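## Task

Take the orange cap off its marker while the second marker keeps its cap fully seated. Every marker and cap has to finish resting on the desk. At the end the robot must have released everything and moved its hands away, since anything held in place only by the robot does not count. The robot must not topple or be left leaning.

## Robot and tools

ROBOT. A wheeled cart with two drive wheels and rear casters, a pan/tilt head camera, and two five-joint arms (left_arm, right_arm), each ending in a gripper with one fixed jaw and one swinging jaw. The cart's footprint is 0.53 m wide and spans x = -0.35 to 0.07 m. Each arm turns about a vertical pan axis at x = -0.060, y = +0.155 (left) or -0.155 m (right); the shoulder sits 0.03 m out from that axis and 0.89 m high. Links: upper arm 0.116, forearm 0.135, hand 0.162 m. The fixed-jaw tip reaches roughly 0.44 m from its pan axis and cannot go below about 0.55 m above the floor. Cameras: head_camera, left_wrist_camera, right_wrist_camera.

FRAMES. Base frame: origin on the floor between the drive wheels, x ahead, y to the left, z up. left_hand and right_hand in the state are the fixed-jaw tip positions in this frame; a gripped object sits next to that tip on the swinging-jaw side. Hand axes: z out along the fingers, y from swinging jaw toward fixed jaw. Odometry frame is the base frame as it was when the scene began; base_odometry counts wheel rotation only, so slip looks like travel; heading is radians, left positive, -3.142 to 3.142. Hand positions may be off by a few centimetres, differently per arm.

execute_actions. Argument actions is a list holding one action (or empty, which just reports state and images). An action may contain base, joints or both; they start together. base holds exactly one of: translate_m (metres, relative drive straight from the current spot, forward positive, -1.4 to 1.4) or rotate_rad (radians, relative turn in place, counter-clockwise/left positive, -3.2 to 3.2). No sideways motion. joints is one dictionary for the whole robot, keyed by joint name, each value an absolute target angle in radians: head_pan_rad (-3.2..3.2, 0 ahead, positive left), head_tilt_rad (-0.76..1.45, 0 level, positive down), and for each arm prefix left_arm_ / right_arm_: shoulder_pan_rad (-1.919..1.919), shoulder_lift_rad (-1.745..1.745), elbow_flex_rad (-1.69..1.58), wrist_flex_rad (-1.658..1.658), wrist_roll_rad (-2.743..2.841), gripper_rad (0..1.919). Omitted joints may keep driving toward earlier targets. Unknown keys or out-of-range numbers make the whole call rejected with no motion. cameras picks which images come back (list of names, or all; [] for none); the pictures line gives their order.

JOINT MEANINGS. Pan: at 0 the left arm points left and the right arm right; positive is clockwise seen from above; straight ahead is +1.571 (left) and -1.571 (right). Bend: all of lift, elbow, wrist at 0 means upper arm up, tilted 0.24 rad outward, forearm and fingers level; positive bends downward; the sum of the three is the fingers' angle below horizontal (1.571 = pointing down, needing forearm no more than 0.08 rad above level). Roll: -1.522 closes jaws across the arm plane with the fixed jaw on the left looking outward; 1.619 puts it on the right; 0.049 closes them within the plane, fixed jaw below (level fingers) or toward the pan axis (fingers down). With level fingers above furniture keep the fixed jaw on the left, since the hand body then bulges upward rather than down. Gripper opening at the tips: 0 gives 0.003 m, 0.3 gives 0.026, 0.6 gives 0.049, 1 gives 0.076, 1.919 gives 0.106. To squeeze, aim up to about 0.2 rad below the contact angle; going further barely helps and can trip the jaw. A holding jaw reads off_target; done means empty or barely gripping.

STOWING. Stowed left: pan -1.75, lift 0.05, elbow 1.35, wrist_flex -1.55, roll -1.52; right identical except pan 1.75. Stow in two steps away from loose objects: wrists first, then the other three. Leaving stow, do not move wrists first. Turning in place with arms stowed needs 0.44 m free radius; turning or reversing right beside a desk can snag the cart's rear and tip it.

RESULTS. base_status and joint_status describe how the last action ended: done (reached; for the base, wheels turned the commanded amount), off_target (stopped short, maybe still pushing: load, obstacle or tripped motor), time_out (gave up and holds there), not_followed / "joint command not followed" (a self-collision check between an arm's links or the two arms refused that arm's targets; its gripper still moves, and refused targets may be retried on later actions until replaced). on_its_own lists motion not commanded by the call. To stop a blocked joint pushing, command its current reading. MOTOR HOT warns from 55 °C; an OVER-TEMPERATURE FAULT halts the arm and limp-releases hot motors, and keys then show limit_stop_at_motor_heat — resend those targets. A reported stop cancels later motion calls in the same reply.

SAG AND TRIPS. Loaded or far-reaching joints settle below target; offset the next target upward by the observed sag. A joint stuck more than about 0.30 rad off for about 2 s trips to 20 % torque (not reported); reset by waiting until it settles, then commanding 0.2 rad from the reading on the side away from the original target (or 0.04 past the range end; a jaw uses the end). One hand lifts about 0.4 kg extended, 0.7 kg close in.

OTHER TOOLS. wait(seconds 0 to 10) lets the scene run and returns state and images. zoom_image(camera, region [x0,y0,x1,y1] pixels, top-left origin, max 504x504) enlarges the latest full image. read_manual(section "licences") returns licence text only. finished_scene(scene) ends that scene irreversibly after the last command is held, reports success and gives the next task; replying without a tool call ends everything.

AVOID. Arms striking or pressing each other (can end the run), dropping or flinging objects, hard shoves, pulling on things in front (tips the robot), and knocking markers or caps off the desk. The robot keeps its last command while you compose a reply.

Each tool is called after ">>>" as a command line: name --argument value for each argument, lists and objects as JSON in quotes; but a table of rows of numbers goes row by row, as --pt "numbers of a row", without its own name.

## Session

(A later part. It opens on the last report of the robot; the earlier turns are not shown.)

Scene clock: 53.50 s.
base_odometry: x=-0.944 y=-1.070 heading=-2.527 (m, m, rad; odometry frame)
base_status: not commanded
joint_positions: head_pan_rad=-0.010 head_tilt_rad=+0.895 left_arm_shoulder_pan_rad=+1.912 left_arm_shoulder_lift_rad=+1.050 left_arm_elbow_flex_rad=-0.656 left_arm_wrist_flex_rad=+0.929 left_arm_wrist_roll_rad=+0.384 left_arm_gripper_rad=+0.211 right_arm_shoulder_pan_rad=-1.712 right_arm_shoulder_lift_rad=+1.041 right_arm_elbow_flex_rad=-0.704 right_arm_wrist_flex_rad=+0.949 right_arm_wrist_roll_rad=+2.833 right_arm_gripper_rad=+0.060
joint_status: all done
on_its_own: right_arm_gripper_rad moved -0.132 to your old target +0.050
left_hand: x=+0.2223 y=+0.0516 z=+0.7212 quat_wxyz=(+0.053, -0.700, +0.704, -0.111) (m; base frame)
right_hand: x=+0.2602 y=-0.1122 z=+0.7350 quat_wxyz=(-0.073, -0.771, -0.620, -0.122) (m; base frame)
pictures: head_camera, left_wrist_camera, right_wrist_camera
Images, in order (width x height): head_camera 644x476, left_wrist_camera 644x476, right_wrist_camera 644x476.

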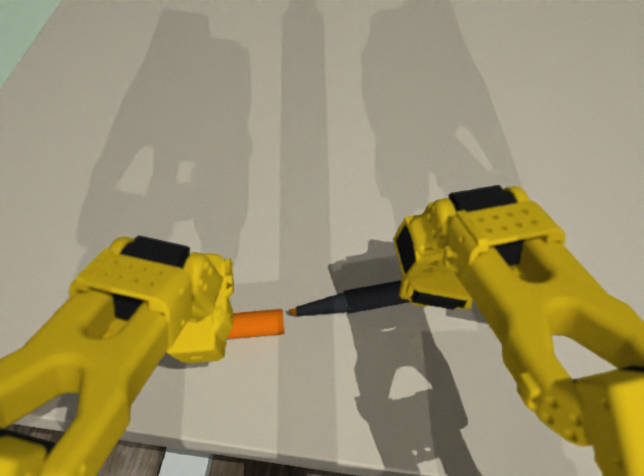

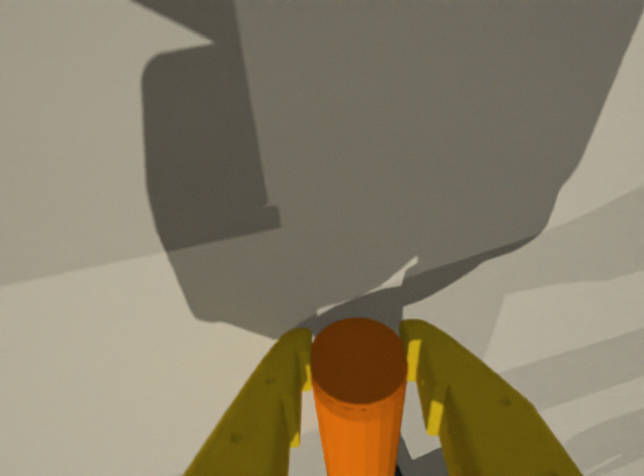

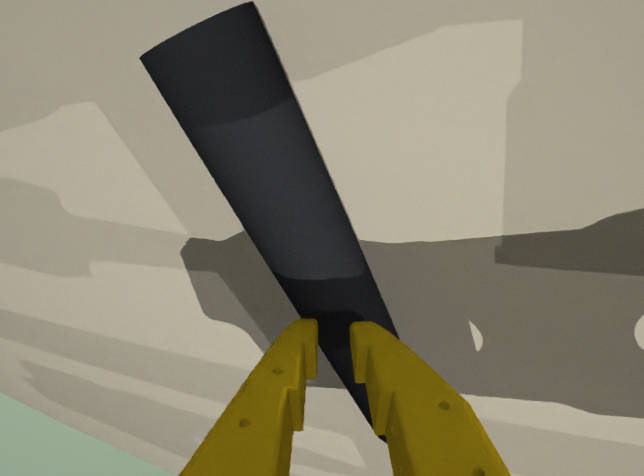

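Uncapped; the body slipped out onto the desk. Release and lift.

>>> execute_actions --actions '[{"joints":{"left_arm_gripper_rad":0.8,"right_arm_gripper_rad":0.5}}]' --cameras '[]'

>>> execute_actions --actions '[{"joints":{"left_arm_shoulder_lift_rad":0.5,"right_arm_shoulder_lift_rad":0.5}}]' --cameras '[]'

>>> execute_actions --actions '[{"base":{"translate_m":-0.4},"joints":{"left_arm_shoulder_pan_rad":1.3,"right_arm_shoulder_pan_rad":-1.3}}]' --cameras '["head_camera"]'

Scene clock: 54.97 s.
base_odometry: x=-0.944 y=-1.070 heading=-2.527 (m, m, rad; odometry frame)
base_status: not commanded
joint_positions: head_pan_rad=-0.010 head_tilt_rad=+0.895 left_arm_shoulder_pan_rad=+1.912 left_arm_shoulder_lift_rad=+1.050 left_arm_elbow_flex_rad=-0.656 left_arm_wrist_flex_rad=+0.929 left_arm_wrist_roll_rad=+0.384 left_arm_gripper_rad=+0.788 right_arm_shoulder_pan_rad=-1.712 right_arm_shoulder_lift_rad=+1.041 right_arm_elbow_flex_rad=-0.704 right_arm_wrist_flex_rad=+0.949 right_arm_wrist_roll_rad=+2.833 right_arm_gripper_rad=+0.491
joint_status: all done
left_hand: x=+0.2223 y=+0.0516 z=+0.7212 quat_wxyz=(+0.053, -0.700, +0.704, -0.111) (m; base frame)
right_hand: x=+0.2602 y=-0.1122 z=+0.7350 quat_wxyz=(-0.073, -0.771, -0.620, -0.122) (m; base frame)
pictures: none
No camera images: the call's "cameras" was empty. Leave "cameras" out to get every camera's image.

Scene clock: 56.07 s.
base_odometry: x=-0.944 y=-1.070 heading=-2.527 (m, m, rad; odometry frame)
base_status: not commanded
joint_positions: head_pan_rad=-0.010 head_tilt_rad=+0.895 left_arm_shoulder_pan_rad=+1.912 left_arm_shoulder_lift_rad=+0.558 left_arm_elbow_flex_rad=-0.651 left_arm_wrist_flex_rad=+0.929 left_arm_wrist_roll_rad=+0.384 left_arm_gripper_rad=+0.789 right_arm_shoulder_pan_rad=-1.710 right_arm_shoulder_lift_rad=+0.558 right_arm_elbow_flex_rad=-0.704 right_arm_wrist_flex_rad=+0.949 right_arm_wrist_roll_rad=+2.833 right_arm_gripper_rad=+0.491
joint_status: all done
left_hand: x=+0.2686 y=+0.0352 z=+0.8684 quat_wxyz=(+0.155, -0.658, +0.662, -0.324) (m; base frame)
right_hand: x=+0.3002 y=-0.1071 z=+0.8892 quat_wxyz=(-0.192, -0.723, -0.581, -0.322) (m; base frame)
pictures: none
No camera images: the call's "cameras" was empty. Leave "cameras" out to get every camera's image.

Scene clock: 58.83 s.
base_odometry: x=-0.617 y=-0.839 heading=-2.528 (m, m, rad; odometry frame)
base_status: done
joint_positions: head_pan_rad=-0.010 head_tilt_rad=+0.895 left_arm_shoulder_pan_rad=+1.306 left_arm_shoulder_lift_rad=+0.558 left_arm_elbow_flex_rad=-0.651 left_arm_wrist_flex_rad=+0.929 left_arm_wrist_roll_rad=+0.384 left_arm_gripper_rad=+0.789 right_arm_shoulder_pan_rad=-1.310 right_arm_shoulder_lift_rad=+0.557 right_arm_elbow_flex_rad=-0.704 right_arm_wrist_flex_rad=+0.949 right_arm_wrist_roll_rad=+2.833 right_arm_gripper_rad=+0.491
joint_status: all done
left_hand: x=+0.2783 y=+0.2437 z=+0.8684 quat_wxyz=(+0.245, -0.826, +0.435, -0.263) (m; base frame)
right_hand: x=+0.2904 y=-0.2513 z=+0.8897 quat_wxyz=(-0.252, -0.824, -0.425, -0.278) (m; base frame)
pictures: head_camera
Images, in order (width x height): head_camera 644x476.

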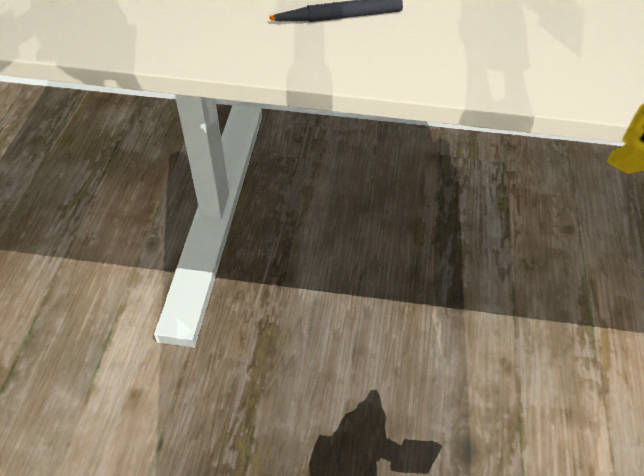

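Cap not visible; check.

>>> execute_actions --actions '[{"joints":{"head_tilt_rad":0.5}}]'

Scene clock: 60.03 s.
base_odometry: x=-0.617 y=-0.839 heading=-2.528 (m, m, rad; odometry frame)
base_status: not commanded
joint_positions: head_pan_rad=-0.010 head_tilt_rad=+0.514 left_arm_shoulder_pan_rad=+1.306 left_arm_shoulder_lift_rad=+0.558 left_arm_elbow_flex_rad=-0.651 left_arm_wrist_flex_rad=+0.929 left_arm_wrist_roll_rad=+0.384 left_arm_gripper_rad=+0.789 right_arm_shoulder_pan_rad=-1.310 right_arm_shoulder_lift_rad=+0.557 right_arm_elbow_flex_rad=-0.704 right_arm_wrist_flex_rad=+0.949 right_arm_wrist_roll_rad=+2.833 right_arm_gripper_rad=+0.491
joint_status: all done
left_hand: x=+0.2783 y=+0.2437 z=+0.8684 quat_wxyz=(+0.245, -0.826, +0.435, -0.263) (m; base frame)
right_hand: x=+0.2904 y=-0.2513 z=+0.8897 quat_wxyz=(-0.252, -0.824, -0.425, -0.278) (m; base frame)
pictures: head_camera, left_wrist_camera, right_wrist_camera
Images, in order (width x height): head_camera 644x476, left_wrist_camera 644x476, right_wrist_camera 644x476.

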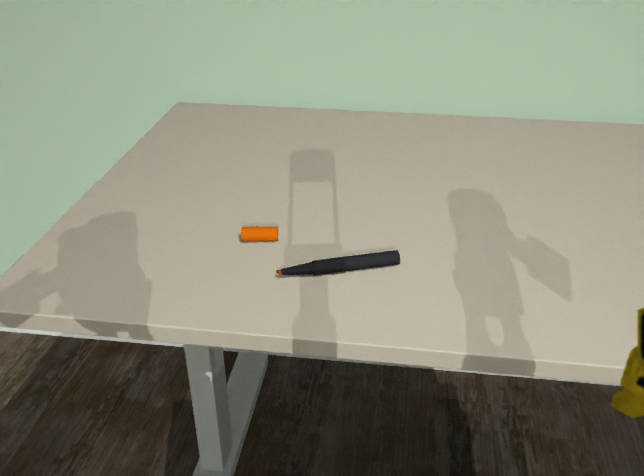

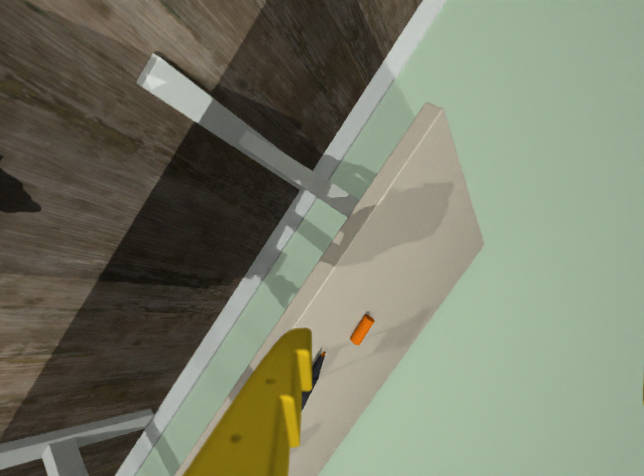

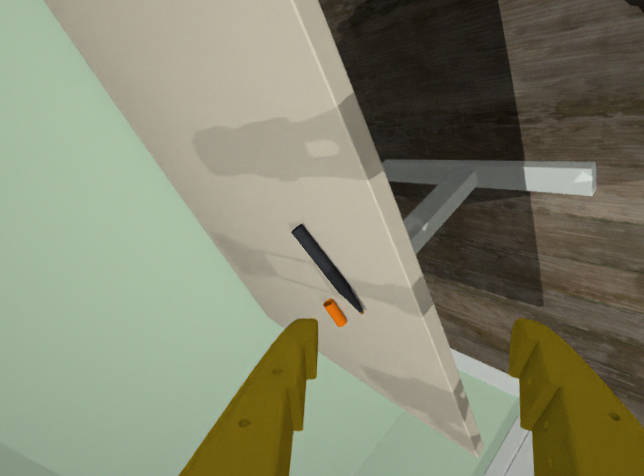

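>>> finished_scene --scene 1

The scene is finished: the task was done.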